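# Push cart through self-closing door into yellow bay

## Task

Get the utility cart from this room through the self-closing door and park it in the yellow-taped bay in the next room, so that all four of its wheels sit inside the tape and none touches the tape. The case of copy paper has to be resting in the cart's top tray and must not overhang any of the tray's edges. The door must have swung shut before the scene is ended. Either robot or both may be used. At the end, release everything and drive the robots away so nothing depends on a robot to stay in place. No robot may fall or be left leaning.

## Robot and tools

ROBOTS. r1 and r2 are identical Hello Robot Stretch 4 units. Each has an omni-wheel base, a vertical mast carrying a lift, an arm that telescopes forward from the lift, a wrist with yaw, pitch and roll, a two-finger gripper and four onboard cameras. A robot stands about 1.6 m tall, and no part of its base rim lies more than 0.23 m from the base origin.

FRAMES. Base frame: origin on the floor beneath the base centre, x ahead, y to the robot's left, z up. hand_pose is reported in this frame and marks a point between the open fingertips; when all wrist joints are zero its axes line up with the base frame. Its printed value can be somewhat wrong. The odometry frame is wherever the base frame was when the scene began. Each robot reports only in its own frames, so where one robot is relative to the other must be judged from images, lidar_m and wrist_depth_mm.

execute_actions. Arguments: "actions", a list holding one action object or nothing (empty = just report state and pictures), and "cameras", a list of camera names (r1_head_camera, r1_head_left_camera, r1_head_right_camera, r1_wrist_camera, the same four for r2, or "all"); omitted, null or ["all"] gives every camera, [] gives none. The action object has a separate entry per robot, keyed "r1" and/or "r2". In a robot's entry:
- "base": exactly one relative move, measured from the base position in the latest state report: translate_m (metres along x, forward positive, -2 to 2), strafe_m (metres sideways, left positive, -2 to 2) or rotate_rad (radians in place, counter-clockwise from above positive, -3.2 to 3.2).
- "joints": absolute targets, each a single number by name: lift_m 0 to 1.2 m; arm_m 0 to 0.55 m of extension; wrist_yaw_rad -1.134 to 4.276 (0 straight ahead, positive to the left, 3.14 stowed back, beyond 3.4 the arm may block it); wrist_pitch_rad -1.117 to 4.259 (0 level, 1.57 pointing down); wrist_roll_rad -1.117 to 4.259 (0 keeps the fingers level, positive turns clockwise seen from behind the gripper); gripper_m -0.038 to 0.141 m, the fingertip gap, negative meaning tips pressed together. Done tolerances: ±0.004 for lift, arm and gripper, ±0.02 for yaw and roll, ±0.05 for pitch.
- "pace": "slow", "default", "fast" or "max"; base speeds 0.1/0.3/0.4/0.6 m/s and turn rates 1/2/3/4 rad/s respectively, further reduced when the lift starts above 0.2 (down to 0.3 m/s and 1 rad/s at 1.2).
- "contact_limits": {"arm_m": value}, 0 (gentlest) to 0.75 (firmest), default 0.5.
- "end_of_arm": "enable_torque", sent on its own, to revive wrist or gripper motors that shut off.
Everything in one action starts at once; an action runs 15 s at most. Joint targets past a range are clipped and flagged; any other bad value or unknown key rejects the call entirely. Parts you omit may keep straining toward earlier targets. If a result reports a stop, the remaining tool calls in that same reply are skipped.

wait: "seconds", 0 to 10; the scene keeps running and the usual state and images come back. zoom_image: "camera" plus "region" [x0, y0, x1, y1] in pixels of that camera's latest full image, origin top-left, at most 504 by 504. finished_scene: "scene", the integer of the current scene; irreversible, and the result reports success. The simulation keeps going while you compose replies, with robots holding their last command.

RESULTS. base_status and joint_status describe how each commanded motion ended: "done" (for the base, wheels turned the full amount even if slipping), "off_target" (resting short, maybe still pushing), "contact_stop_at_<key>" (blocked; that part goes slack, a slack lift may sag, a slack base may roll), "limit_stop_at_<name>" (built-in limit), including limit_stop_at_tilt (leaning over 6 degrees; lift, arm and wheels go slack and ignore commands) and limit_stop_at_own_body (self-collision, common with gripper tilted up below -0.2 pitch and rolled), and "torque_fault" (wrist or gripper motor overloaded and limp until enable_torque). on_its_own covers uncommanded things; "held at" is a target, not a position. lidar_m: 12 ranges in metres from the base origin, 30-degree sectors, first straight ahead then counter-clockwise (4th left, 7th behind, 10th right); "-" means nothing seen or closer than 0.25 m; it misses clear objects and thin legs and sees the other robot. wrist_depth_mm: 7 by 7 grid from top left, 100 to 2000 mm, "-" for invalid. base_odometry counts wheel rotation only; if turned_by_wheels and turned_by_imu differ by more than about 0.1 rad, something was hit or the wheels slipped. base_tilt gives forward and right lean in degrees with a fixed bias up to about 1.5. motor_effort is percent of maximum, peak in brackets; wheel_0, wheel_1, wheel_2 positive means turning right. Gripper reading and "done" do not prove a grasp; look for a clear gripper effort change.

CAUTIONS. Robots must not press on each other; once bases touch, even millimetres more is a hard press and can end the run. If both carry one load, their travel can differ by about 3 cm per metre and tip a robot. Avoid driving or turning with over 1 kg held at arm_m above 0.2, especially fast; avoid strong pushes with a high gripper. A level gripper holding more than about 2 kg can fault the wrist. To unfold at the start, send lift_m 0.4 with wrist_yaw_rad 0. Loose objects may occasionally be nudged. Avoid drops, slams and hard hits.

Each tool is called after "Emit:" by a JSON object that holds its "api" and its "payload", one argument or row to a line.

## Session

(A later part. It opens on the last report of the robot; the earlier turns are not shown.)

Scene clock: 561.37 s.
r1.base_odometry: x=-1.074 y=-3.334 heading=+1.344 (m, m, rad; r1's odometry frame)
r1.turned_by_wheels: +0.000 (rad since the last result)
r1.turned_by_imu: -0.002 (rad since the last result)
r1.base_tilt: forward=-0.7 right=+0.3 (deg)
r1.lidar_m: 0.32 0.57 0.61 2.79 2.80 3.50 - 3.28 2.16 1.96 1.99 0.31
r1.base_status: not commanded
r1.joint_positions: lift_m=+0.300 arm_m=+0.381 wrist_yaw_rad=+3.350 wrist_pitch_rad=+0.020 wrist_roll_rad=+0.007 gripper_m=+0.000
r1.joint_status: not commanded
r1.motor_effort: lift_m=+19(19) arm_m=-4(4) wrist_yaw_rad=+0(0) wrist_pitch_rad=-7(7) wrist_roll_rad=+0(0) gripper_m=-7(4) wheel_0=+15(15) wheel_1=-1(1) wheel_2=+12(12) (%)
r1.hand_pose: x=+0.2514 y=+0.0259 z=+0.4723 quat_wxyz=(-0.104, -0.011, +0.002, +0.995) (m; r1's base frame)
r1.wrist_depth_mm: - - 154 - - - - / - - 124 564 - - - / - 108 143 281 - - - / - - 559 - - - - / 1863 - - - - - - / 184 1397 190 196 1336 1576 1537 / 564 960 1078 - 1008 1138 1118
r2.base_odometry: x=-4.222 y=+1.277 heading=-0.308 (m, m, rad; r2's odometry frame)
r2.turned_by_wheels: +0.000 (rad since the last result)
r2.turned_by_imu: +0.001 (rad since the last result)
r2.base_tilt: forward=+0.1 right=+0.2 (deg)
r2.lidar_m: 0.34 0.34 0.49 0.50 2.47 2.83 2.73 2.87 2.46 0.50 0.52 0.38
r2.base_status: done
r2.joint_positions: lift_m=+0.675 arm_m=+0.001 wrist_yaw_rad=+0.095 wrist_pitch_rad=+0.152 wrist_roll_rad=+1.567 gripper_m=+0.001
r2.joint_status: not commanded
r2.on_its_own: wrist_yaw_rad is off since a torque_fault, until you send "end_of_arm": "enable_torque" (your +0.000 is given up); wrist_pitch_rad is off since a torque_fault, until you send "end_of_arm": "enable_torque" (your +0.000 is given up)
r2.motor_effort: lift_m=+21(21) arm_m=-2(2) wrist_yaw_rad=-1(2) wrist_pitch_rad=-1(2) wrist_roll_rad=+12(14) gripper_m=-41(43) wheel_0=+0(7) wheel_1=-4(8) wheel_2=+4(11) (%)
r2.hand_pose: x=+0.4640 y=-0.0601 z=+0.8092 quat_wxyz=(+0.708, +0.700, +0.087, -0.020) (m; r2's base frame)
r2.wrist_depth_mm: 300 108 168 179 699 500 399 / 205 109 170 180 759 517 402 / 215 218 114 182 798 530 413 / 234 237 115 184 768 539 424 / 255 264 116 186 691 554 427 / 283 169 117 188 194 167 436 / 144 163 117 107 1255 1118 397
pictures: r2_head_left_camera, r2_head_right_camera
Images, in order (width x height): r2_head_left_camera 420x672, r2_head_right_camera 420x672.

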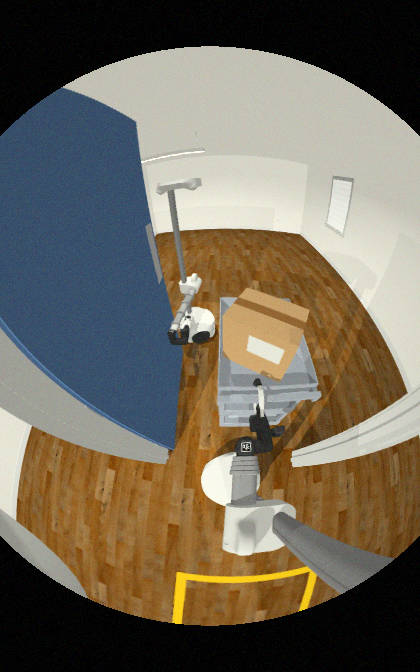

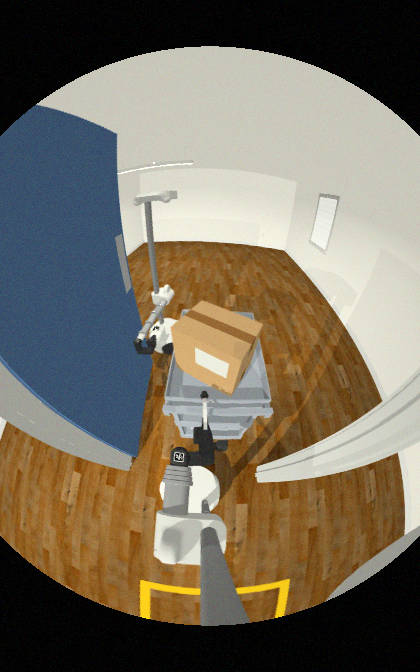

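Emit:
{"api": "execute_actions", "payload": {
  "actions": [
    {"r2":{"base":{"translate_m":-0.75},"pace":"slow"}}
  ],
  "cameras": ["r2_head_left_camera","r2_head_right_camera"]
}}

Emit:
{"api": "execute_actions", "payload": {
  "actions": [
    {"r2":{"base":{"translate_m":-0.75},"pace":"slow"}}
  ],
  "cameras": ["r2_head_left_camera","r2_head_right_camera"]
}}

Scene clock: 577.17 s.
r1.base_odometry: x=-1.074 y=-3.334 heading=+1.344 (m, m, rad; r1's odometry frame)
r1.turned_by_wheels: +0.000 (rad since the last result)
r1.turned_by_imu: -0.004 (rad since the last result)
r1.base_tilt: forward=-0.7 right=+0.2 (deg)
r1.lidar_m: 0.33 1.22 1.66 2.78 2.83 3.49 - 3.30 2.15 1.95 1.99 0.32
r1.base_status: not commanded
r1.joint_positions: lift_m=+0.300 arm_m=+0.381 wrist_yaw_rad=+3.350 wrist_pitch_rad=+0.020 wrist_roll_rad=+0.007 gripper_m=+0.000
r1.joint_status: not commanded
r1.motor_effort: lift_m=+19(19) arm_m=-4(5) wrist_yaw_rad=+1(0) wrist_pitch_rad=-6(7) wrist_roll_rad=-1(0) gripper_m=-6(9) wheel_0=+15(15) wheel_1=-1(1) wheel_2=+12(12) (%)
r1.hand_pose: x=+0.2514 y=+0.0259 z=+0.4723 quat_wxyz=(-0.104, -0.011, +0.002, +0.995) (m; r1's base frame)
r1.wrist_depth_mm: - - 154 - - - - / - - 124 559 - - - / - 108 143 282 - - - / - - 559 - - - - / 1808 - - - - - - / 184 1397 190 196 1308 1537 1537 / 569 960 1078 - 1008 1138 1118
r2.base_odometry: x=-4.936 y=+1.504 heading=-0.308 (m, m, rad; r2's odometry frame)
r2.turned_by_wheels: +0.000 (rad since the last result)
r2.turned_by_imu: +0.001 (rad since the last result)
r2.base_tilt: forward=+0.4 right=+0.1 (deg)
r2.lidar_m: 0.37 0.32 1.18 2.34 2.49 2.06 1.97 2.09 2.45 2.37 1.16 0.48
r2.base_status: done
r2.joint_positions: lift_m=+0.675 arm_m=+0.001 wrist_yaw_rad=+0.543 wrist_pitch_rad=+0.152 wrist_roll_rad=+1.566 gripper_m=+0.001
r2.joint_status: not commanded
r2.on_its_own: wrist_yaw_rad is off since a torque_fault, until you send "end_of_arm": "enable_torque" (your +0.000 is given up); wrist_pitch_rad is off since a torque_fault, until you send "end_of_arm": "enable_torque" (your +0.000 is given up); wrist_roll_rad is at rest, and its effort (+16) is outside its rest range (-13 to +13)
r2.motor_effort: lift_m=+21(21) arm_m=-2(2) wrist_yaw_rad=-2(2) wrist_pitch_rad=+0(2) wrist_roll_rad=+16(14) gripper_m=-42(42) wheel_0=+2(12) wheel_1=-3(0) wheel_2=+5(11) (%)
r2.hand_pose: x=+0.4612 y=+0.0724 z=+0.8092 quat_wxyz=(+0.695, +0.663, +0.240, +0.138) (m; r2's base frame)
r2.wrist_depth_mm: 287 107 167 177 699 500 399 / 205 108 169 179 759 512 404 / 214 217 113 181 788 535 413 / 234 237 114 183 768 539 424 / 256 265 116 186 691 554 430 / 285 169 117 188 194 167 436 / 143 163 117 107 1025 1118 397
pictures: r2_head_left_camera, r2_head_right_camera
Images, in order (width x height): r2_head_left_camera 420x672, r2_head_right_camera 420x672.

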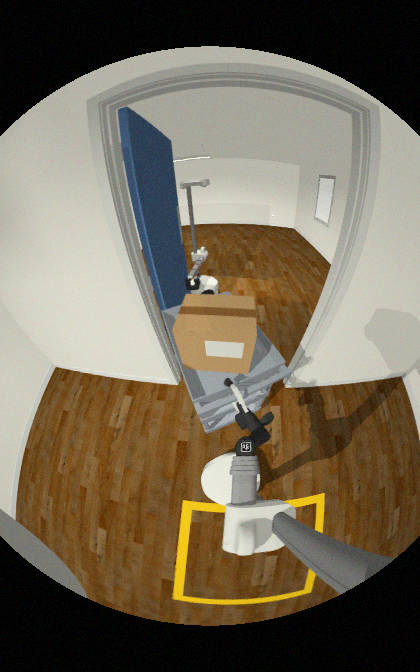

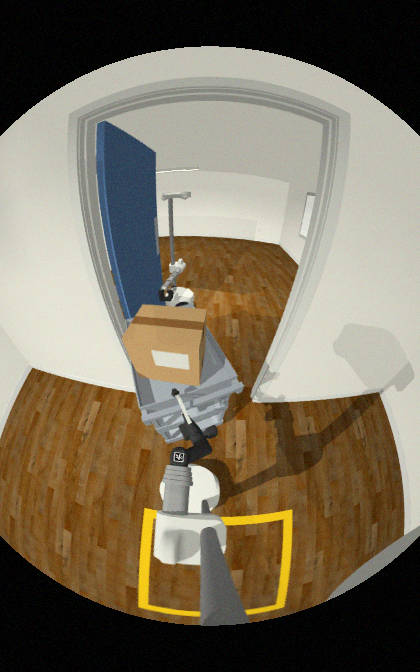

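Scene clock: 585.93 s.
r1.base_odometry: x=-1.074 y=-3.334 heading=+1.344 (m, m, rad; r1's odometry frame)
r1.turned_by_wheels: +0.000 (rad since the last result)
r1.turned_by_imu: -0.003 (rad since the last result)
r1.base_tilt: forward=-0.6 right=+0.2 (deg)
r1.lidar_m: 0.33 1.60 1.66 2.80 2.82 3.47 - 3.30 2.15 1.96 1.98 0.32
r1.base_status: not commanded
r1.joint_positions: lift_m=+0.300 arm_m=+0.381 wrist_yaw_rad=+3.350 wrist_pitch_rad=+0.020 wrist_roll_rad=+0.007 gripper_m=+0.000
r1.joint_status: not commanded
r1.motor_effort: lift_m=+19(19) arm_m=-5(4) wrist_yaw_rad=+0(0) wrist_pitch_rad=-7(7) wrist_roll_rad=+0(1) gripper_m=-7(7) wheel_0=+15(15) wheel_1=-1(1) wheel_2=+12(12) (%)
r1.hand_pose: x=+0.2514 y=+0.0259 z=+0.4723 quat_wxyz=(-0.104, -0.011, +0.002, +0.995) (m; r1's base frame)
r1.wrist_depth_mm: - - 154 - - - - / - - 124 559 - - - / - 108 142 281 - - - / - - 564 - - - - / 1808 - - - - - - / 184 1397 189 195 1336 1537 1537 / 569 960 1078 - 1008 1138 1118
r2.base_odometry: x=-5.651 y=+1.732 heading=-0.308 (m, m, rad; r2's odometry frame)
r2.turned_by_wheels: +0.000 (rad since the last result)
r2.turned_by_imu: +0.002 (rad since the last result)
r2.base_tilt: forward=+0.4 right=+0.1 (deg)
r2.lidar_m: 0.38 0.30 2.30 2.38 1.71 1.27 1.20 1.26 1.78 2.36 2.22 0.46
r2.base_status: done
r2.joint_positions: lift_m=+0.675 arm_m=+0.001 wrist_yaw_rad=+0.631 wrist_pitch_rad=+0.152 wrist_roll_rad=+1.566 gripper_m=+0.001
r2.joint_status: not commanded
r2.on_its_own: wrist_yaw_rad is off since a torque_fault, until you send "end_of_arm": "enable_torque" (your +0.000 is given up); wrist_pitch_rad is off since a torque_fault, until you send "end_of_arm": "enable_torque" (your +0.000 is given up)
r2.motor_effort: lift_m=+21(21) arm_m=-2(2) wrist_yaw_rad=-2(2) wrist_pitch_rad=+0(2) wrist_roll_rad=+12(14) gripper_m=-40(42) wheel_0=+1(3) wheel_1=-2(8) wheel_2=+4(11) (%)
r2.hand_pose: x=+0.4537 y=+0.0975 z=+0.8092 quat_wxyz=(+0.688, +0.652, +0.269, +0.168) (m; r2's base frame)
r2.wrist_depth_mm: 290 107 167 177 691 500 399 / 206 109 169 179 759 512 404 / 214 217 113 182 788 525 413 / 234 237 114 183 768 539 421 / 256 265 116 186 691 554 430 / 283 169 117 188 194 167 436 / 143 163 117 107 1921 1336 394
pictures: r2_head_left_camera, r2_head_right_camera
Images, in order (width x height): r2_head_left_camera 420x672, r2_head_right_camera 420x672.

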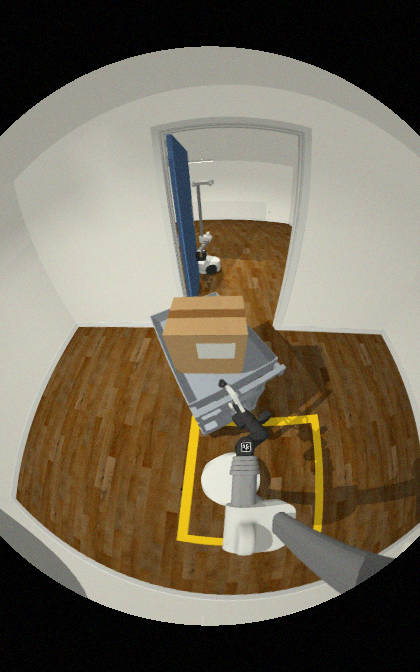

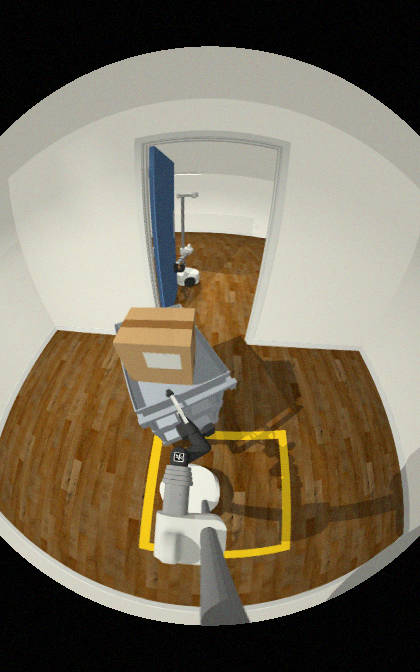

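Emit:
{"api": "execute_actions", "payload": {
  "actions": [
    {"r2":{"base":{"strafe_m":-0.4},"pace":"slow"},"r1":{"base":{"translate_m":-0.6},"pace":"slow"}}
  ],
  "cameras": []
}}

Emit:
{"api": "execute_actions", "payload": {
  "actions": [
    {"r2":{"base":{"translate_m":-0.45},"pace":"slow"}}
  ],
  "cameras": ["r2_head_left_camera","r2_head_right_camera"]
}}

Scene clock: 600.97 s.
r1.base_odometry: x=-1.209 y=-3.918 heading=+1.344 (m, m, rad; r1's odometry frame)
r1.turned_by_wheels: +0.000 (rad since the last result)
r1.turned_by_imu: -0.001 (rad since the last result)
r1.base_tilt: forward=-0.7 right=+0.2 (deg)
r1.lidar_m: 1.63 1.33 2.43 2.71 2.75 3.39 3.92 3.41 2.24 2.03 2.07 2.11
r1.base_status: done
r1.joint_positions: lift_m=+0.300 arm_m=+0.381 wrist_yaw_rad=+3.350 wrist_pitch_rad=+0.020 wrist_roll_rad=+0.007 gripper_m=+0.000
r1.joint_status: not commanded
r1.motor_effort: lift_m=+19(19) arm_m=-4(5) wrist_yaw_rad=+0(0) wrist_pitch_rad=-7(7) wrist_roll_rad=+0(0) gripper_m=-8(8) wheel_0=-5(11) wheel_1=-6(7) wheel_2=+6(17) (%)
r1.hand_pose: x=+0.2514 y=+0.0259 z=+0.4723 quat_wxyz=(-0.104, -0.011, +0.002, +0.995) (m; r1's base frame)
r1.wrist_depth_mm: - - 154 - - - - / - - 123 554 - - - / - 108 142 281 - - - / - - 559 - - - - / - - - - - - - / 1336 1397 190 195 1308 1537 1576 / 1008 960 1118 - 1008 1118 1118
r2.base_odometry: x=-5.772 y=+1.351 heading=-0.307 (m, m, rad; r2's odometry frame)
r2.turned_by_wheels: +0.000 (rad since the last result)
r2.turned_by_imu: -0.001 (rad since the last result)
r2.base_tilt: forward=+0.1 right=+0.0 (deg)
r2.lidar_m: 0.41 0.27 0.25 2.78 1.73 1.27 1.20 1.28 1.80 1.93 2.00 1.62
r2.base_status: done
r2.joint_positions: lift_m=+0.675 arm_m=+0.001 wrist_yaw_rad=+1.263 wrist_pitch_rad=+0.152 wrist_roll_rad=+1.569 gripper_m=+0.001
r2.joint_status: not commanded
r2.on_its_own: wrist_yaw_rad is off since a torque_fault, until you send "end_of_arm": "enable_torque" (your +0.000 is given up); wrist_pitch_rad is off since a torque_fault, until you send "end_of_arm": "enable_torque" (your +0.000 is given up)
r2.motor_effort: lift_m=+21(21) arm_m=-2(2) wrist_yaw_rad=-2(2) wrist_pitch_rad=-1(2) wrist_roll_rad=+4(16) gripper_m=-40(42) wheel_0=+5(9) wheel_1=-3(9) wheel_2=+3(3) (%)
r2.hand_pose: x=+0.3415 y=+0.2453 z=+0.8092 quat_wxyz=(+0.601, +0.537, +0.459, +0.373) (m; r2's base frame)
r2.wrist_depth_mm: 315 108 169 179 699 500 399 / 211 110 170 180 759 512 402 / 214 217 114 182 788 530 415 / 232 236 115 183 778 544 421 / 253 263 116 186 691 559 430 / 281 169 117 187 194 168 436 / 143 165 117 107 1983 1336 397
pictures: none
No camera images: the call's "cameras" was empty. Leave "cameras" out to get every camera's image.

Scene clock: 606.73 s.
r1.base_odometry: x=-1.209 y=-3.918 heading=+1.344 (m, m, rad; r1's odometry frame)
r1.turned_by_wheels: +0.000 (rad since the last result)
r1.turned_by_imu: -0.002 (rad since the last result)
r1.base_tilt: forward=-0.7 right=+0.2 (deg)
r1.lidar_m: 1.91 1.92 2.40 2.72 2.73 3.41 3.92 3.39 2.24 2.03 2.07 2.09
r1.base_status: not commanded
r1.joint_positions: lift_m=+0.300 arm_m=+0.381 wrist_yaw_rad=+3.350 wrist_pitch_rad=+0.020 wrist_roll_rad=+0.007 gripper_m=+0.000
r1.joint_status: not commanded
r1.motor_effort: lift_m=+19(19) arm_m=-4(4) wrist_yaw_rad=-1(1) wrist_pitch_rad=-6(7) wrist_roll_rad=+0(0) gripper_m=-8(5) wheel_0=-5(5) wheel_1=-6(6) wheel_2=+6(6) (%)
r1.hand_pose: x=+0.2514 y=+0.0259 z=+0.4723 quat_wxyz=(-0.104, -0.011, +0.002, +0.995) (m; r1's base frame)
r1.wrist_depth_mm: - - 154 - - - - / - - 123 554 - - - / - 108 142 279 - - - / - - 559 - - - - / - - - - - - - / 1366 1366 190 195 1336 1576 1537 / 1008 960 1078 - 1025 1118 1138
r2.base_odometry: x=-6.201 y=+1.487 heading=-0.307 (m, m, rad; r2's odometry frame)
r2.turned_by_wheels: +0.000 (rad since the last result)
r2.turned_by_imu: +0.000 (rad since the last result)
r2.base_tilt: forward=+0.2 right=+0.0 (deg)
r2.lidar_m: 0.40 0.27 2.87 2.79 1.11 0.80 0.77 0.80 1.17 1.92 2.04 2.07
r2.base_status: done
r2.joint_positions: lift_m=+0.675 arm_m=+0.001 wrist_yaw_rad=+0.742 wrist_pitch_rad=+0.152 wrist_roll_rad=+1.573 gripper_m=+0.001
r2.joint_status: not commanded
r2.on_its_own: wrist_yaw_rad is off since a torque_fault, until you send "end_of_arm": "enable_torque" (your +0.000 is given up); wrist_pitch_rad is off since a torque_fault, until you send "end_of_arm": "enable_torque" (your +0.000 is given up)
r2.motor_effort: lift_m=+21(21) arm_m=-2(2) wrist_yaw_rad=-1(2) wrist_pitch_rad=-1(2) wrist_roll_rad=-6(8) gripper_m=-39(43) wheel_0=-4(4) wheel_1=-1(4) wheel_2=+4(10) (%)
r2.hand_pose: x=+0.4412 y=+0.1281 z=+0.8094 quat_wxyz=(+0.676, +0.638, +0.306, +0.205) (m; r2's base frame)
r2.wrist_depth_mm: 1576 120 183 194 1618 500 397 / 277 222 182 193 741 512 404 / 220 224 122 191 788 525 413 / 234 241 121 190 820 544 424 / 251 259 120 188 699 554 430 / 270 170 119 187 193 168 436 / 144 163 118 107 1863 1281 413
pictures: r2_head_left_camera, r2_head_right_camera
Images, in order (width x height): r2_head_left_camera 420x672, r2_head_right_camera 420x672.

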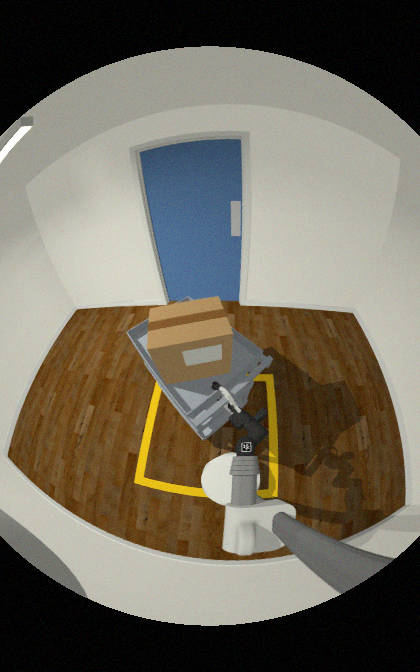

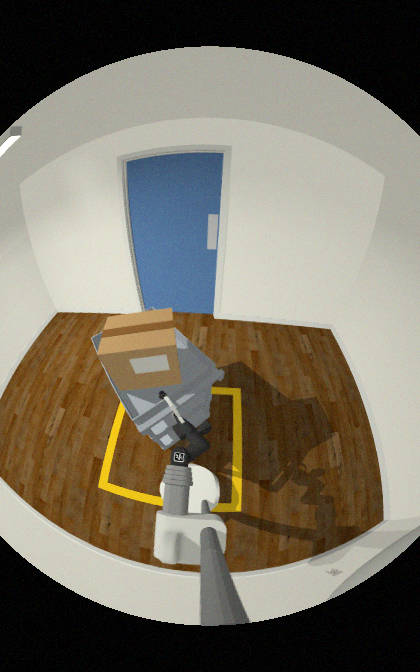

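Emit:
{"api": "execute_actions", "payload": {
  "actions": [
    {"r2":{"base":{"translate_m":-0.33},"pace":"slow"}}
  ],
  "cameras": []
}}

Emit:
{"api": "execute_actions", "payload": {
  "actions": [
    {"r2":{"base":{"strafe_m":0.18},"pace":"slow"}}
  ],
  "cameras": ["r2_head_left_camera","r2_head_right_camera","r2_head_camera"]
}}

Scene clock: 621.17 s.
r1.base_odometry: x=-1.209 y=-3.918 heading=+1.344 (m, m, rad; r1's odometry frame)
r1.turned_by_wheels: +0.000 (rad since the last result)
r1.turned_by_imu: -0.003 (rad since the last result)
r1.base_tilt: forward=-0.6 right=+0.2 (deg)
r1.lidar_m: 1.90 1.92 2.40 2.69 2.75 3.42 3.95 3.42 2.23 2.03 2.08 2.10
r1.base_status: not commanded
r1.joint_positions: lift_m=+0.300 arm_m=+0.381 wrist_yaw_rad=+3.350 wrist_pitch_rad=+0.020 wrist_roll_rad=+0.007 gripper_m=+0.000
r1.joint_status: not commanded
r1.motor_effort: lift_m=+19(19) arm_m=-4(4) wrist_yaw_rad=+0(1) wrist_pitch_rad=-7(7) wrist_roll_rad=+0(0) gripper_m=-7(8) wheel_0=-5(5) wheel_1=-6(6) wheel_2=+6(6) (%)
r1.hand_pose: x=+0.2514 y=+0.0259 z=+0.4723 quat_wxyz=(-0.104, -0.011, +0.002, +0.995) (m; r1's base frame)
r1.wrist_depth_mm: - - 154 - - - - / - - 123 559 - - - / - 107 142 281 - - - / - - 564 - - - - / - - - - - - - / 1336 1397 190 195 1308 1576 1537 / 1008 946 1078 - 1008 1118 1118
r2.base_odometry: x=-6.515 y=+1.587 heading=-0.307 (m, m, rad; r2's odometry frame)
r2.turned_by_wheels: +0.000 (rad since the last result)
r2.turned_by_imu: -0.001 (rad since the last result)
r2.base_tilt: forward=+0.2 right=+0.1 (deg)
r2.lidar_m: 0.34 0.31 2.90 1.66 0.62 0.45 0.42 0.44 0.66 1.91 2.03 0.44
r2.base_status: done
r2.joint_positions: lift_m=+0.675 arm_m=+0.001 wrist_yaw_rad=+0.458 wrist_pitch_rad=+0.152 wrist_roll_rad=+1.570 gripper_m=+0.001
r2.joint_status: not commanded
r2.on_its_own: wrist_yaw_rad is off since a torque_fault, until you send "end_of_arm": "enable_torque" (your +0.000 is given up); wrist_pitch_rad is off since a torque_fault, until you send "end_of_arm": "enable_torque" (your +0.000 is given up)
r2.motor_effort: lift_m=+21(21) arm_m=-2(2) wrist_yaw_rad=-2(2) wrist_pitch_rad=-1(2) wrist_roll_rad=+2(7) gripper_m=-41(40) wheel_0=-1(3) wheel_1=-3(4) wheel_2=+4(10) (%)
r2.hand_pose: x=+0.4663 y=+0.0478 z=+0.8094 quat_wxyz=(+0.699, +0.674, +0.212, +0.108) (m; r2's base frame)
r2.wrist_depth_mm: 1756 116 179 189 1118 500 399 / 241 216 179 189 741 512 404 / 219 222 119 188 778 530 413 / 234 242 119 187 809 544 424 / 253 262 119 187 691 554 427 / 274 170 119 187 193 168 436 / 143 163 117 107 1863 1336 404
pictures: none
No camera images: the call's "cameras" was empty. Leave "cameras" out to get every camera's image.

Scene clock: 624.10 s.
r1.base_odometry: x=-1.209 y=-3.918 heading=+1.344 (m, m, rad; r1's odometry frame)
r1.turned_by_wheels: +0.000 (rad since the last result)
r1.turned_by_imu: -0.001 (rad since the last result)
r1.base_tilt: forward=-0.6 right=+0.3 (deg)
r1.lidar_m: 1.89 1.94 2.43 2.72 2.74 3.43 3.94 3.42 2.24 2.03 2.08 2.09
r1.base_status: not commanded
r1.joint_positions: lift_m=+0.300 arm_m=+0.381 wrist_yaw_rad=+3.350 wrist_pitch_rad=+0.020 wrist_roll_rad=+0.007 gripper_m=+0.000
r1.joint_status: not commanded
r1.motor_effort: lift_m=+19(19) arm_m=-4(4) wrist_yaw_rad=-1(1) wrist_pitch_rad=-6(7) wrist_roll_rad=-1(0) gripper_m=-5(7) wheel_0=-5(5) wheel_1=-6(6) wheel_2=+7(7) (%)
r1.hand_pose: x=+0.2514 y=+0.0259 z=+0.4723 quat_wxyz=(-0.104, -0.011, +0.002, +0.995) (m; r1's base frame)
r1.wrist_depth_mm: - - 154 - - - - / - - 123 564 - - - / - 107 143 281 - - - / - - 564 - - - - / - - - - - - - / 1366 1397 190 195 1308 1576 1537 / 1008 960 1098 - 991 1138 1118
r2.base_odometry: x=-6.461 y=+1.758 heading=-0.308 (m, m, rad; r2's odometry frame)
r2.turned_by_wheels: +0.000 (rad since the last result)
r2.turned_by_imu: -0.002 (rad since the last result)
r2.base_tilt: forward=+0.2 right=+0.0 (deg)
r2.lidar_m: 0.30 0.30 2.72 1.64 0.64 0.45 0.42 0.46 0.67 1.98 2.19 0.42
r2.base_status: done
r2.joint_positions: lift_m=+0.675 arm_m=+0.001 wrist_yaw_rad=+0.145 wrist_pitch_rad=+0.144 wrist_roll_rad=+1.574 gripper_m=+0.001
r2.joint_status: not commanded
r2.on_its_own: wrist_yaw_rad is off since a torque_fault, until you send "end_of_arm": "enable_torque" (your +0.000 is given up); wrist_pitch_rad is off since a torque_fault, until you send "end_of_arm": "enable_torque" (your +0.000 is given up)
r2.motor_effort: lift_m=+21(21) arm_m=-1(2) wrist_yaw_rad=-1(2) wrist_pitch_rad=+0(2) wrist_roll_rad=-10(15) gripper_m=-37(40) wheel_0=-2(6) wheel_1=+1(1) wheel_2=-3(3) (%)
r2.hand_pose: x=+0.4669 y=-0.0452 z=+0.8114 quat_wxyz=(+0.706, +0.701, +0.102, +0.000) (m; r2's base frame)
r2.wrist_depth_mm: 1808 1863 197 208 1661 480 399 / 1808 283 193 204 723 517 404 / 228 234 128 199 798 535 415 / 237 246 126 195 809 544 424 / 250 260 123 190 707 559 433 / 264 171 120 186 190 163 442 / 143 165 117 107 1921 539 433
pictures: r2_head_camera, r2_head_left_camera, r2_head_right_camera
Images, in order (width x height): r2_head_camera 420x560, r2_head_left_camera 420x672, r2_head_right_camera 420x672.

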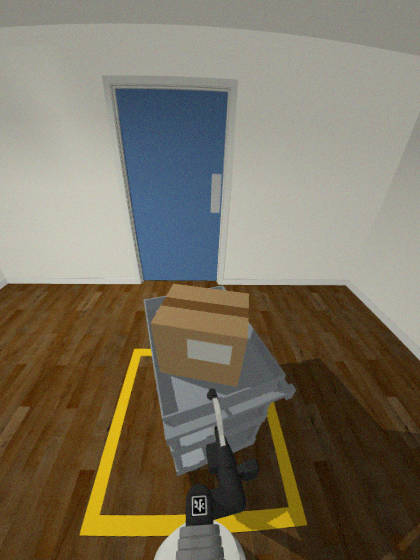

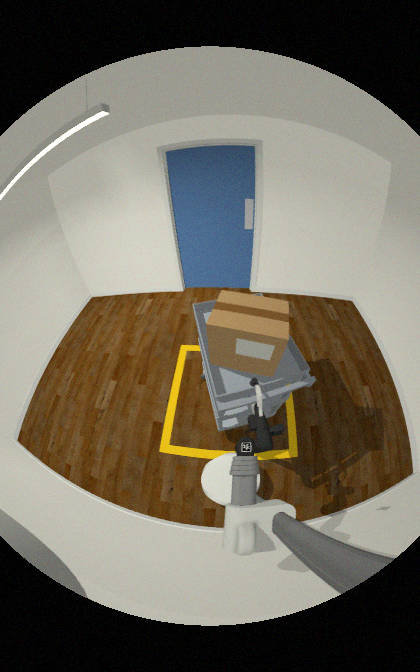

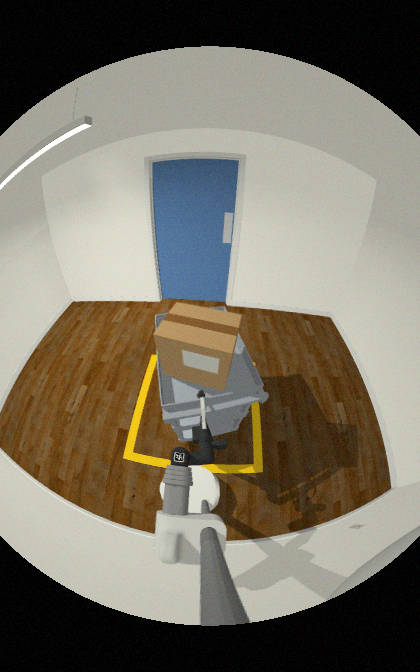

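Emit:
{"api": "execute_actions", "payload": {
  "actions": [
    {"r2":{"base":{"strafe_m":0.05},"pace":"slow"}}
  ],
  "cameras": []
}}

Emit:
{"api": "execute_actions", "payload": {
  "actions": [
    {"r2":{"base":{"translate_m":-0.07},"pace":"slow"}}
  ],
  "cameras": []
}}

Emit:
{"api": "execute_actions", "payload": {
  "actions": [
    {"r2":{"joints":{"gripper_m":0.141},"pace":"slow"}}
  ],
  "cameras": []
}}

Emit:
{"api": "execute_actions", "payload": {
  "actions": [
    {"r2":{"base":{"translate_m":-0.08},"pace":"slow"}}
  ],
  "cameras": []
}}

Emit:
{"api": "execute_actions", "payload": {
  "actions": [
    {"r2":{"base":{"strafe_m":-0.9}}}
  ],
  "cameras": ["r2_head_left_camera","r2_head_camera"]
}}

Scene clock: 635.90 s.
r1.base_odometry: x=-1.209 y=-3.918 heading=+1.344 (m, m, rad; r1's odometry frame)
r1.turned_by_wheels: +0.000 (rad since the last result)
r1.turned_by_imu: -0.002 (rad since the last result)
r1.base_tilt: forward=-0.6 right=+0.2 (deg)
r1.lidar_m: 1.90 1.93 2.40 2.71 2.73 3.41 3.93 3.42 2.24 2.05 2.07 2.08
r1.base_status: not commanded
r1.joint_positions: lift_m=+0.300 arm_m=+0.381 wrist_yaw_rad=+3.350 wrist_pitch_rad=+0.020 wrist_roll_rad=+0.007 gripper_m=+0.000
r1.joint_status: not commanded
r1.motor_effort: lift_m=+19(19) arm_m=-4(4) wrist_yaw_rad=-1(1) wrist_pitch_rad=-7(7) wrist_roll_rad=+0(0) gripper_m=-7(7) wheel_0=-5(5) wheel_1=-6(6) wheel_2=+6(6) (%)
r1.hand_pose: x=+0.2514 y=+0.0259 z=+0.4723 quat_wxyz=(-0.104, -0.011, +0.002, +0.995) (m; r1's base frame)
r1.wrist_depth_mm: - - 153 - - - - / - - 123 559 - - - / - 108 143 281 - - - / - - 564 - - - - / - - - - - - - / 1366 1397 190 195 1336 1618 1576 / 1008 960 1078 - 1008 1138 1118
r2.base_odometry: x=-6.445 y=+1.806 heading=-0.308 (m, m, rad; r2's odometry frame)
r2.turned_by_wheels: +0.000 (rad since the last result)
r2.turned_by_imu: -0.001 (rad since the last result)
r2.base_tilt: forward=+0.3 right=+0.1 (deg)
r2.lidar_m: 0.30 2.44 2.69 1.62 0.64 0.44 0.42 0.44 0.69 1.94 2.25 0.39
r2.base_status: done
r2.joint_positions: lift_m=+0.675 arm_m=+0.001 wrist_yaw_rad=+0.077 wrist_pitch_rad=+0.144 wrist_roll_rad=+1.574 gripper_m=+0.001
r2.joint_status: not commanded
r2.on_its_own: wrist_yaw_rad is off since a torque_fault, until you send "end_of_arm": "enable_torque" (your +0.000 is given up); wrist_pitch_rad is off since a torque_fault, until you send "end_of_arm": "enable_torque" (your +0.000 is given up)
r2.motor_effort: lift_m=+21(21) arm_m=-1(1) wrist_yaw_rad=-1(2) wrist_pitch_rad=+0(2) wrist_roll_rad=-10(10) gripper_m=-38(37) wheel_0=-3(8) wheel_1=+2(4) wheel_2=-3(2) (%)
r2.hand_pose: x=+0.4631 y=-0.0651 z=+0.8114 quat_wxyz=(+0.705, +0.704, +0.078, -0.024) (m; r2's base frame)
r2.wrist_depth_mm: 1863 1863 196 208 1708 480 402 / 1808 277 192 203 723 512 404 / 228 234 128 198 798 535 415 / 236 246 125 194 820 549 424 / 250 259 123 190 707 559 433 / 264 171 120 186 190 163 439 / 143 165 117 107 1921 535 433
pictures: none
No camera images: the call's "cameras" was empty. Leave "cameras" out to get every camera's image.

Scene clock: 637.87 s.
r1.base_odometry: x=-1.209 y=-3.918 heading=+1.344 (m, m, rad; r1's odometry frame)
r1.turned_by_wheels: +0.000 (rad since the last result)
r1.turned_by_imu: -0.001 (rad since the last result)
r1.base_tilt: forward=-0.7 right=+0.2 (deg)
r1.lidar_m: 1.91 1.92 2.45 2.71 2.74 3.42 3.94 3.44 2.23 2.04 2.06 2.09
r1.base_status: not commanded
r1.joint_positions: lift_m=+0.300 arm_m=+0.381 wrist_yaw_rad=+3.350 wrist_pitch_rad=+0.020 wrist_roll_rad=+0.007 gripper_m=+0.000
r1.joint_status: not commanded
r1.motor_effort: lift_m=+19(19) arm_m=-4(5) wrist_yaw_rad=-1(0) wrist_pitch_rad=-6(7) wrist_roll_rad=+0(0) gripper_m=-8(6) wheel_0=-5(5) wheel_1=-6(6) wheel_2=+7(7) (%)
r1.hand_pose: x=+0.2514 y=+0.0259 z=+0.4723 quat_wxyz=(-0.104, -0.011, +0.002, +0.995) (m; r1's base frame)
r1.wrist_depth_mm: - - 154 - - - - / - - 123 559 - - - / - 108 143 279 - - - / - - 559 - - - - / - - - - - - - / 1308 1397 190 195 1336 1576 1537 / 1025 946 1098 - 1008 1138 1118
r2.base_odometry: x=-6.512 y=+1.827 heading=-0.308 (m, m, rad; r2's odometry frame)
r2.turned_by_wheels: +0.000 (rad since the last result)
r2.turned_by_imu: +0.000 (rad since the last result)
r2.base_tilt: forward=+0.2 right=+0.0 (deg)
r2.lidar_m: 0.35 0.36 2.68 1.37 0.54 0.37 0.35 0.38 0.57 1.68 2.26 0.41
r2.base_status: done
r2.joint_positions: lift_m=+0.675 arm_m=+0.001 wrist_yaw_rad=+0.210 wrist_pitch_rad=+0.151 wrist_roll_rad=+1.567 gripper_m=+0.001
r2.joint_status: not commanded
r2.on_its_own: wrist_yaw_rad is off since a torque_fault, until you send "end_of_arm": "enable_torque" (your +0.000 is given up); wrist_pitch_rad is off since a torque_fault, until you send "end_of_arm": "enable_torque" (your +0.000 is given up)
r2.motor_effort: lift_m=+21(21) arm_m=-2(1) wrist_yaw_rad=+0(2) wrist_pitch_rad=+0(2) wrist_roll_rad=+13(9) gripper_m=-41(44) wheel_0=+0(6) wheel_1=-2(7) wheel_2=+4(13) (%)
r2.hand_pose: x=+0.4689 y=-0.0259 z=+0.8095 quat_wxyz=(+0.708, +0.694, +0.127, +0.021) (m; r2's base frame)
r2.wrist_depth_mm: 342 111 173 183 691 500 402 / 215 212 173 183 759 512 404 / 216 220 116 185 788 530 415 / 235 240 117 186 778 544 424 / 255 264 118 186 691 554 430 / 281 170 118 187 194 168 436 / 143 163 118 107 1921 1336 399
pictures: none
No camera images: the call's "cameras" was empty. Leave "cameras" out to get every camera's image.

Scene clock: 643.57 s.
r1.base_odometry: x=-1.209 y=-3.918 heading=+1.344 (m, m, rad; r1's odometry frame)
r1.turned_by_wheels: +0.000 (rad since the last result)
r1.turned_by_imu: -0.002 (rad since the last result)
r1.base_tilt: forward=-0.7 right=+0.2 (deg)
r1.lidar_m: 1.89 1.93 2.43 2.70 2.74 3.42 3.92 3.40 2.25 2.04 2.07 2.08
r1.base_status: not commanded
r1.joint_positions: lift_m=+0.300 arm_m=+0.381 wrist_yaw_rad=+3.350 wrist_pitch_rad=+0.020 wrist_roll_rad=+0.007 gripper_m=+0.000
r1.joint_status: not commanded
r1.motor_effort: lift_m=+19(19) arm_m=-4(4) wrist_yaw_rad=-1(1) wrist_pitch_rad=-6(7) wrist_roll_rad=+0(1) gripper_m=-10(6) wheel_0=-5(5) wheel_1=-6(6) wheel_2=+6(7) (%)
r1.hand_pose: x=+0.2514 y=+0.0259 z=+0.4723 quat_wxyz=(-0.104, -0.011, +0.002, +0.995) (m; r1's base frame)
r1.wrist_depth_mm: - - 154 - - - - / - - 123 554 - - - / - 108 143 282 - - - / - - 559 - - - - / - - - - - - - / 1366 1397 190 195 1336 1576 1576 / 1008 960 1078 - 1008 1160 1118
r2.base_odometry: x=-6.512 y=+1.827 heading=-0.308 (m, m, rad; r2's odometry frame)
r2.turned_by_wheels: +0.000 (rad since the last result)
r2.turned_by_imu: -0.002 (rad since the last result)
r2.base_tilt: forward=+0.1 right=+0.2 (deg)
r2.lidar_m: 0.36 0.35 2.66 1.35 0.51 0.36 0.32 0.38 0.56 1.66 2.26 0.43
r2.base_status: not commanded
r2.joint_positions: lift_m=+0.675 arm_m=+0.001 wrist_yaw_rad=+0.146 wrist_pitch_rad=+0.036 wrist_roll_rad=+1.571 gripper_m=+0.141
r2.joint_status: all done
r2.on_its_own: wrist_yaw_rad is off since a torque_fault, until you send "end_of_arm": "enable_torque" (your +0.000 is given up); wrist_pitch_rad is off since a torque_fault, until you send "end_of_arm": "enable_torque"
r2.motor_effort: lift_m=+20(21) arm_m=-1(2) wrist_yaw_rad=+0(2) wrist_pitch_rad=-2(2) wrist_roll_rad=-1(11) gripper_m=+0(40) wheel_0=+2(2) wheel_1=+1(2) wheel_2=-3(4) (%)
r2.hand_pose: x=+0.4696 y=-0.0446 z=+0.8427 quat_wxyz=(+0.706, +0.704, +0.064, +0.039) (m; r2's base frame)
r2.wrist_depth_mm: 1921 - 147 211 1808 559 452 / 373 342 147 211 778 609 462 / 251 257 147 210 820 634 473 / 267 277 279 209 215 647 484 / 287 297 301 208 213 640 496 / 312 196 324 147 211 597 496 / 343 351 364 107 213 1499 455
pictures: none
No camera images: the call's "cameras" was empty. Leave "cameras" out to get every camera's image.

Scene clock: 645.63 s.
r1.base_odometry: x=-1.209 y=-3.918 heading=+1.344 (m, m, rad; r1's odometry frame)
r1.turned_by_wheels: +0.000 (rad since the last result)
r1.turned_by_imu: -0.001 (rad since the last result)
r1.base_tilt: forward=-0.6 right=+0.3 (deg)
r1.lidar_m: 1.90 1.93 2.38 2.71 2.76 3.39 3.95 3.41 2.25 2.04 2.08 2.08
r1.base_status: not commanded
r1.joint_positions: lift_m=+0.300 arm_m=+0.381 wrist_yaw_rad=+3.350 wrist_pitch_rad=+0.020 wrist_roll_rad=+0.007 gripper_m=+0.000
r1.joint_status: not commanded
r1.motor_effort: lift_m=+19(19) arm_m=-4(4) wrist_yaw_rad=-1(1) wrist_pitch_rad=-7(7) wrist_roll_rad=+0(0) gripper_m=-8(7) wheel_0=-5(5) wheel_1=-6(6) wheel_2=+7(6) (%)
r1.hand_pose: x=+0.2514 y=+0.0259 z=+0.4723 quat_wxyz=(-0.104, -0.011, +0.002, +0.995) (m; r1's base frame)
r1.wrist_depth_mm: - - 154 - - - - / - - 123 559 - - - / - 108 142 281 - - - / - - 559 - - - - / - - - - - - - / 1366 1397 190 195 1336 1537 1537 / 1008 960 1078 - 991 1138 1118
r2.base_odometry: x=-6.588 y=+1.851 heading=-0.308 (m, m, rad; r2's odometry frame)
r2.turned_by_wheels: +0.000 (rad since the last result)
r2.turned_by_imu: +0.000 (rad since the last result)
r2.base_tilt: forward=+0.3 right=+0.1 (deg)
r2.lidar_m: 0.42 2.62 2.67 1.10 0.39 0.27 0.27 0.30 0.43 1.32 2.24 0.50
r2.base_status: done
r2.joint_positions: lift_m=+0.675 arm_m=+0.001 wrist_yaw_rad=+0.140 wrist_pitch_rad=+0.217 wrist_roll_rad=+1.571 gripper_m=+0.141
r2.joint_status: not commanded
r2.on_its_own: wrist_yaw_rad is off since a torque_fault, until you send "end_of_arm": "enable_torque" (your +0.000 is given up); wrist_pitch_rad is off since a torque_fault, until you send "end_of_arm": "enable_torque" (your +0.000 is given up)
r2.motor_effort: lift_m=+20(20) arm_m=-1(1) wrist_yaw_rad=-1(2) wrist_pitch_rad=-2(2) wrist_roll_rad=+1(0) gripper_m=+1(0) wheel_0=-1(2) wheel_1=+0(2) wheel_2=+1(4) (%)
r2.hand_pose: x=+0.4628 y=-0.0473 z=+0.7910 quat_wxyz=(+0.707, +0.696, +0.125, -0.027) (m; r2's base frame)
r2.wrist_depth_mm: 1863 220 289 - 603 384 621 / 459 219 287 - 668 473 392 / 304 312 286 976 691 480 389 / 322 329 283 960 715 496 387 / 343 357 281 960 741 480 382 / 368 196 216 291 634 492 377 / 394 418 216 107 1708 366 375
pictures: none
No camera images: the call's "cameras" was empty. Leave "cameras" out to get every camera's image.

Scene clock: 658.20 s.
r1.base_odometry: x=-1.209 y=-3.918 heading=+1.344 (m, m, rad; r1's odometry frame)
r1.turned_by_wheels: +0.000 (rad since the last result)
r1.turned_by_imu: -0.005 (rad since the last result)
r1.base_tilt: forward=-0.6 right=+0.2 (deg)
r1.lidar_m: 1.90 1.93 2.41 2.72 2.76 3.40 3.93 3.42 2.26 2.06 2.06 2.06
r1.base_status: not commanded
r1.joint_positions: lift_m=+0.300 arm_m=+0.381 wrist_yaw_rad=+3.350 wrist_pitch_rad=+0.020 wrist_roll_rad=+0.007 gripper_m=+0.000
r1.joint_status: not commanded
r1.motor_effort: lift_m=+19(19) arm_m=-4(4) wrist_yaw_rad=-1(1) wrist_pitch_rad=-7(6) wrist_roll_rad=+0(0) gripper_m=-9(5) wheel_0=-5(5) wheel_1=-6(6) wheel_2=+6(7) (%)
r1.hand_pose: x=+0.2514 y=+0.0259 z=+0.4723 quat_wxyz=(-0.104, -0.011, +0.002, +0.995) (m; r1's base frame)
r1.wrist_depth_mm: - - 154 - - - - / - - 123 564 - - - / - 108 142 281 - - - / - - 564 - - - - / - - - - - - - / 1336 1397 190 195 1308 1537 1576 / 1008 960 1078 - 1008 1118 1118
r2.base_odometry: x=-6.861 y=+0.993 heading=-0.308 (m, m, rad; r2's odometry frame)
r2.turned_by_wheels: +0.000 (rad since the last result)
r2.turned_by_imu: -0.005 (rad since the last result)
r2.base_tilt: forward=+0.3 right=+0.1 (deg)
r2.lidar_m: 2.48 0.77 0.77 1.20 0.44 0.31 0.29 0.32 0.47 1.23 1.29 1.83
r2.base_status: done
r2.joint_positions: lift_m=+0.675 arm_m=+0.001 wrist_yaw_rad=+0.217 wrist_pitch_rad=+1.230 wrist_roll_rad=+1.570 gripper_m=+0.141
r2.joint_status: not commanded
r2.on_its_own: wrist_yaw_rad is off since a torque_fault, until you send "end_of_arm": "enable_torque" (your +0.000 is given up); wrist_pitch_rad is off since a torque_fault, until you send "end_of_arm": "enable_torque" (your +0.000 is given up)
r2.motor_effort: lift_m=+20(20) arm_m=-1(1) wrist_yaw_rad=-2(2) wrist_pitch_rad=+0(2) wrist_roll_rad=+1(0) gripper_m=-1(1) wheel_0=+0(11) wheel_1=+2(13) wheel_2=+0(0) (%)
r2.hand_pose: x=+0.2847 y=-0.0646 z=+0.5812 quat_wxyz=(+0.618, +0.530, +0.468, -0.343) (m; r2's base frame)
r2.wrist_depth_mm: 976 917 866 809 768 723 683 / 976 931 878 820 768 732 699 / 1008 931 878 820 778 723 691 / 1025 946 878 820 778 539 517 / 1008 946 891 831 788 539 521 / 1025 202 878 831 591 539 521 / 1042 960 904 107 788 544 525
pictures: r2_head_camera, r2_head_left_camera
Images, in order (width x height): r2_head_camera 420x560, r2_head_left_camera 420x672.

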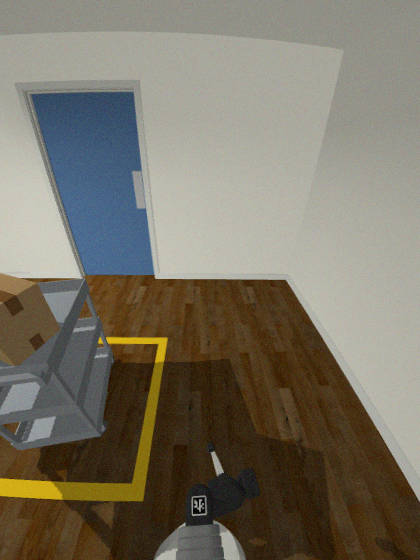

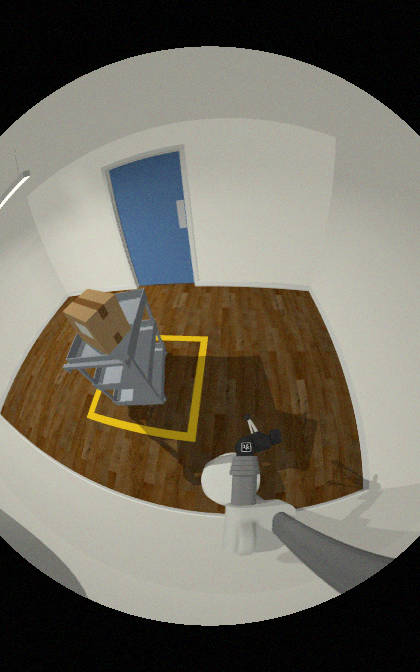

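Emit:
{"api": "zoom_image", "payload": {
  "camera": "r2_head_left_camera",
  "region": [50, 270, 230, 450]
}}

Region (50, 270, 230, 450) of r2_head_left_camera's 420x672 image, scaled by 2.800, with more detail than that image has.

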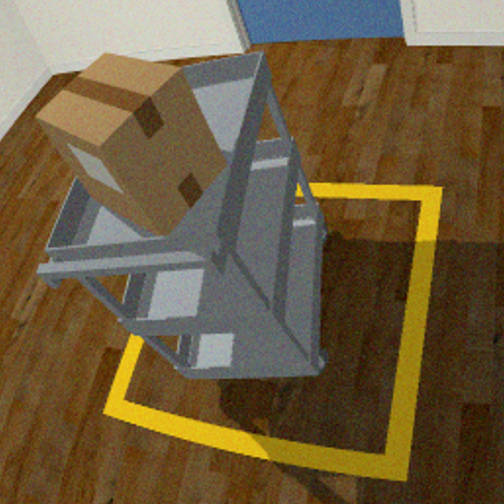

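Emit:
{"api": "execute_actions", "payload": {
  "actions": [
    {"r2":{"base":{"translate_m":1.5},"pace":"fast"}}
  ],
  "cameras": ["r2_head_left_camera"]
}}

Emit:
{"api": "execute_actions", "payload": {
  "actions": [
    {"r2":{"base":{"rotate_rad":2.4},"pace":"fast"}}
  ],
  "cameras": ["r2_head_camera"]
}}

Scene clock: 671.73 s.
r1.base_odometry: x=-1.209 y=-3.918 heading=+1.344 (m, m, rad; r1's odometry frame)
r1.turned_by_wheels: +0.000 (rad since the last result)
r1.turned_by_imu: -0.005 (rad since the last result)
r1.base_tilt: forward=-0.7 right=+0.2 (deg)
r1.lidar_m: 1.91 1.94 2.41 2.72 2.72 3.42 3.92 3.41 2.25 2.04 2.08 2.11
r1.base_status: not commanded
r1.joint_positions: lift_m=+0.300 arm_m=+0.381 wrist_yaw_rad=+3.350 wrist_pitch_rad=+0.020 wrist_roll_rad=+0.007 gripper_m=+0.000
r1.joint_status: not commanded
r1.motor_effort: lift_m=+19(19) arm_m=-5(4) wrist_yaw_rad=+0(1) wrist_pitch_rad=-7(7) wrist_roll_rad=+0(0) gripper_m=-6(6) wheel_0=-5(5) wheel_1=-6(6) wheel_2=+7(6) (%)
r1.hand_pose: x=+0.2514 y=+0.0259 z=+0.4723 quat_wxyz=(-0.104, -0.011, +0.002, +0.995) (m; r1's base frame)
r1.wrist_depth_mm: - - 154 - - - - / - - 123 559 - - - / - 108 142 281 - - - / - - 559 - - - - / - - - - - - - / 1308 1397 190 195 1336 1537 1537 / 991 946 1078 - 1008 1138 1118
r2.base_odometry: x=-5.432 y=+0.539 heading=-0.308 (m, m, rad; r2's odometry frame)
r2.turned_by_wheels: +0.000 (rad since the last result)
r2.turned_by_imu: -0.009 (rad since the last result)
r2.base_tilt: forward=+0.3 right=+0.2 (deg)
r2.lidar_m: 0.94 1.00 1.47 3.45 0.74 0.88 1.80 1.80 1.32 1.25 1.34 1.01
r2.base_status: done
r2.joint_positions: lift_m=+0.675 arm_m=+0.001 wrist_yaw_rad=+0.217 wrist_pitch_rad=+1.316 wrist_roll_rad=+1.570 gripper_m=+0.141
r2.joint_status: not commanded
r2.on_its_own: wrist_yaw_rad is off since a torque_fault, until you send "end_of_arm": "enable_torque" (your +0.000 is given up); wrist_pitch_rad is off since a torque_fault, until you send "end_of_arm": "enable_torque" (your +0.000 is given up)
r2.motor_effort: lift_m=+20(20) arm_m=-1(1) wrist_yaw_rad=-2(2) wrist_pitch_rad=-1(2) wrist_roll_rad=+0(1) gripper_m=+0(1) wheel_0=-1(8) wheel_1=-1(6) wheel_2=+0(10) (%)
r2.hand_pose: x=+0.2615 y=-0.0697 z=+0.5739 quat_wxyz=(+0.603, +0.509, +0.491, -0.369) (m; r2's base frame)
r2.wrist_depth_mm: 842 866 831 798 768 741 715 / 878 866 831 798 768 741 732 / 891 866 842 809 778 741 723 / 904 878 842 820 634 549 530 / 904 891 854 809 569 549 530 / 917 202 854 820 574 554 535 / 931 891 866 107 585 554 539
pictures: r2_head_left_camera
Images, in order (width x height): r2_head_left_camera 420x672.

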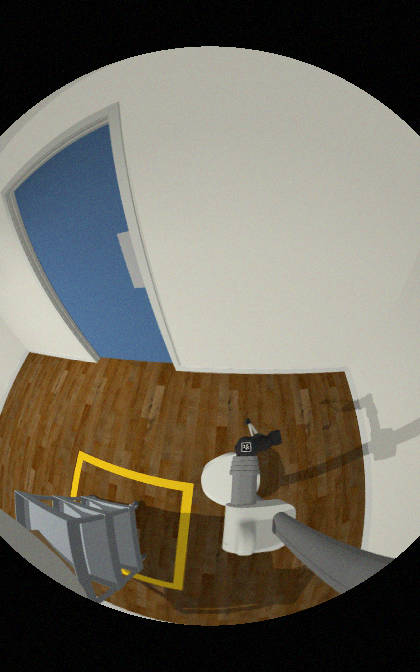

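Scene clock: 673.93 s.
r1.base_odometry: x=-1.209 y=-3.918 heading=+1.344 (m, m, rad; r1's odometry frame)
r1.turned_by_wheels: +0.000 (rad since the last result)
r1.turned_by_imu: -0.001 (rad since the last result)
r1.base_tilt: forward=-0.7 right=+0.3 (deg)
r1.lidar_m: 1.90 1.92 2.42 2.70 2.74 3.41 3.93 3.42 2.23 2.04 2.07 2.10
r1.base_status: not commanded
r1.joint_positions: lift_m=+0.300 arm_m=+0.381 wrist_yaw_rad=+3.350 wrist_pitch_rad=+0.020 wrist_roll_rad=+0.007 gripper_m=+0.000
r1.joint_status: not commanded
r1.motor_effort: lift_m=+19(19) arm_m=-4(4) wrist_yaw_rad=+0(1) wrist_pitch_rad=-7(7) wrist_roll_rad=+0(0) gripper_m=-7(8) wheel_0=-5(5) wheel_1=-6(6) wheel_2=+6(7) (%)
r1.hand_pose: x=+0.2514 y=+0.0259 z=+0.4723 quat_wxyz=(-0.104, -0.011, +0.002, +0.995) (m; r1's base frame)
r1.wrist_depth_mm: - - 153 - - - - / - - 123 559 - - - / - 108 142 281 - - - / - - 559 - - - - / - - - - - - - / 1336 1397 190 195 1336 1576 1537 / 1008 976 1078 - 1008 1138 1118
r2.base_odometry: x=-5.432 y=+0.539 heading=+2.092 (m, m, rad; r2's odometry frame)
r2.turned_by_wheels: +2.400 (rad since the last result)
r2.turned_by_imu: +2.401 (rad since the last result)
r2.base_tilt: forward=+0.1 right=+0.0 (deg)
r2.lidar_m: 0.79 1.82 1.82 1.40 1.26 1.28 1.06 0.95 0.95 1.28 2.37 0.72
r2.base_status: done
r2.joint_positions: lift_m=+0.675 arm_m=+0.001 wrist_yaw_rad=+0.218 wrist_pitch_rad=+1.319 wrist_roll_rad=+1.570 gripper_m=+0.141
r2.joint_status: not commanded
r2.on_its_own: wrist_yaw_rad is off since a torque_fault, until you send "end_of_arm": "enable_torque" (your +0.000 is given up); wrist_pitch_rad is off since a torque_fault, until you send "end_of_arm": "enable_torque" (your +0.000 is given up)
r2.motor_effort: lift_m=+20(20) arm_m=-1(1) wrist_yaw_rad=-1(2) wrist_pitch_rad=-1(2) wrist_roll_rad=+1(2) gripper_m=-1(1) wheel_0=+0(9) wheel_1=+1(5) wheel_2=+0(9) (%)
r2.hand_pose: x=+0.2608 y=-0.0698 z=+0.5737 quat_wxyz=(+0.603, +0.508, +0.492, -0.370) (m; r2's base frame)
r2.wrist_depth_mm: 676 866 831 798 778 741 715 / 732 854 831 798 768 750 723 / 741 878 842 798 788 741 723 / 904 878 842 809 627 549 535 / 917 878 854 809 574 549 535 / 931 202 842 820 569 549 539 / 946 891 854 107 585 559 539
pictures: r2_head_camera
Images, in order (width x height): r2_head_camera 420x560.

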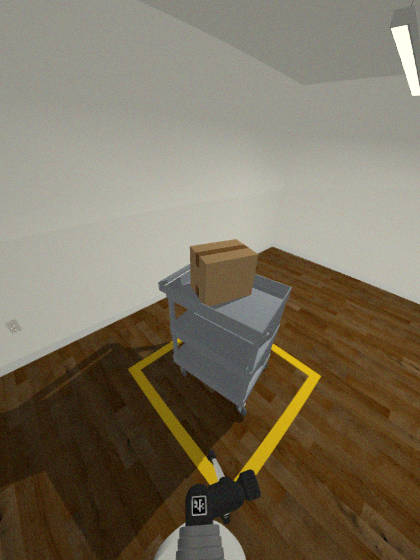

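Emit:
{"api": "zoom_image", "payload": {
  "camera": "r2_head_camera",
  "region": [120, 220, 340, 440]
}}

Region (120, 220, 340, 440) of r2_head_camera's 420x560 image, scaled by 2.291, with more detail than that image has.

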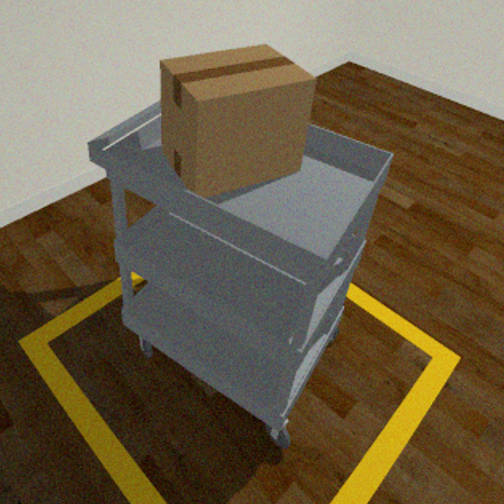

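Emit:
{"api": "finished_scene", "payload": {
  "scene": 1
}}

The scene is finished: the task was done.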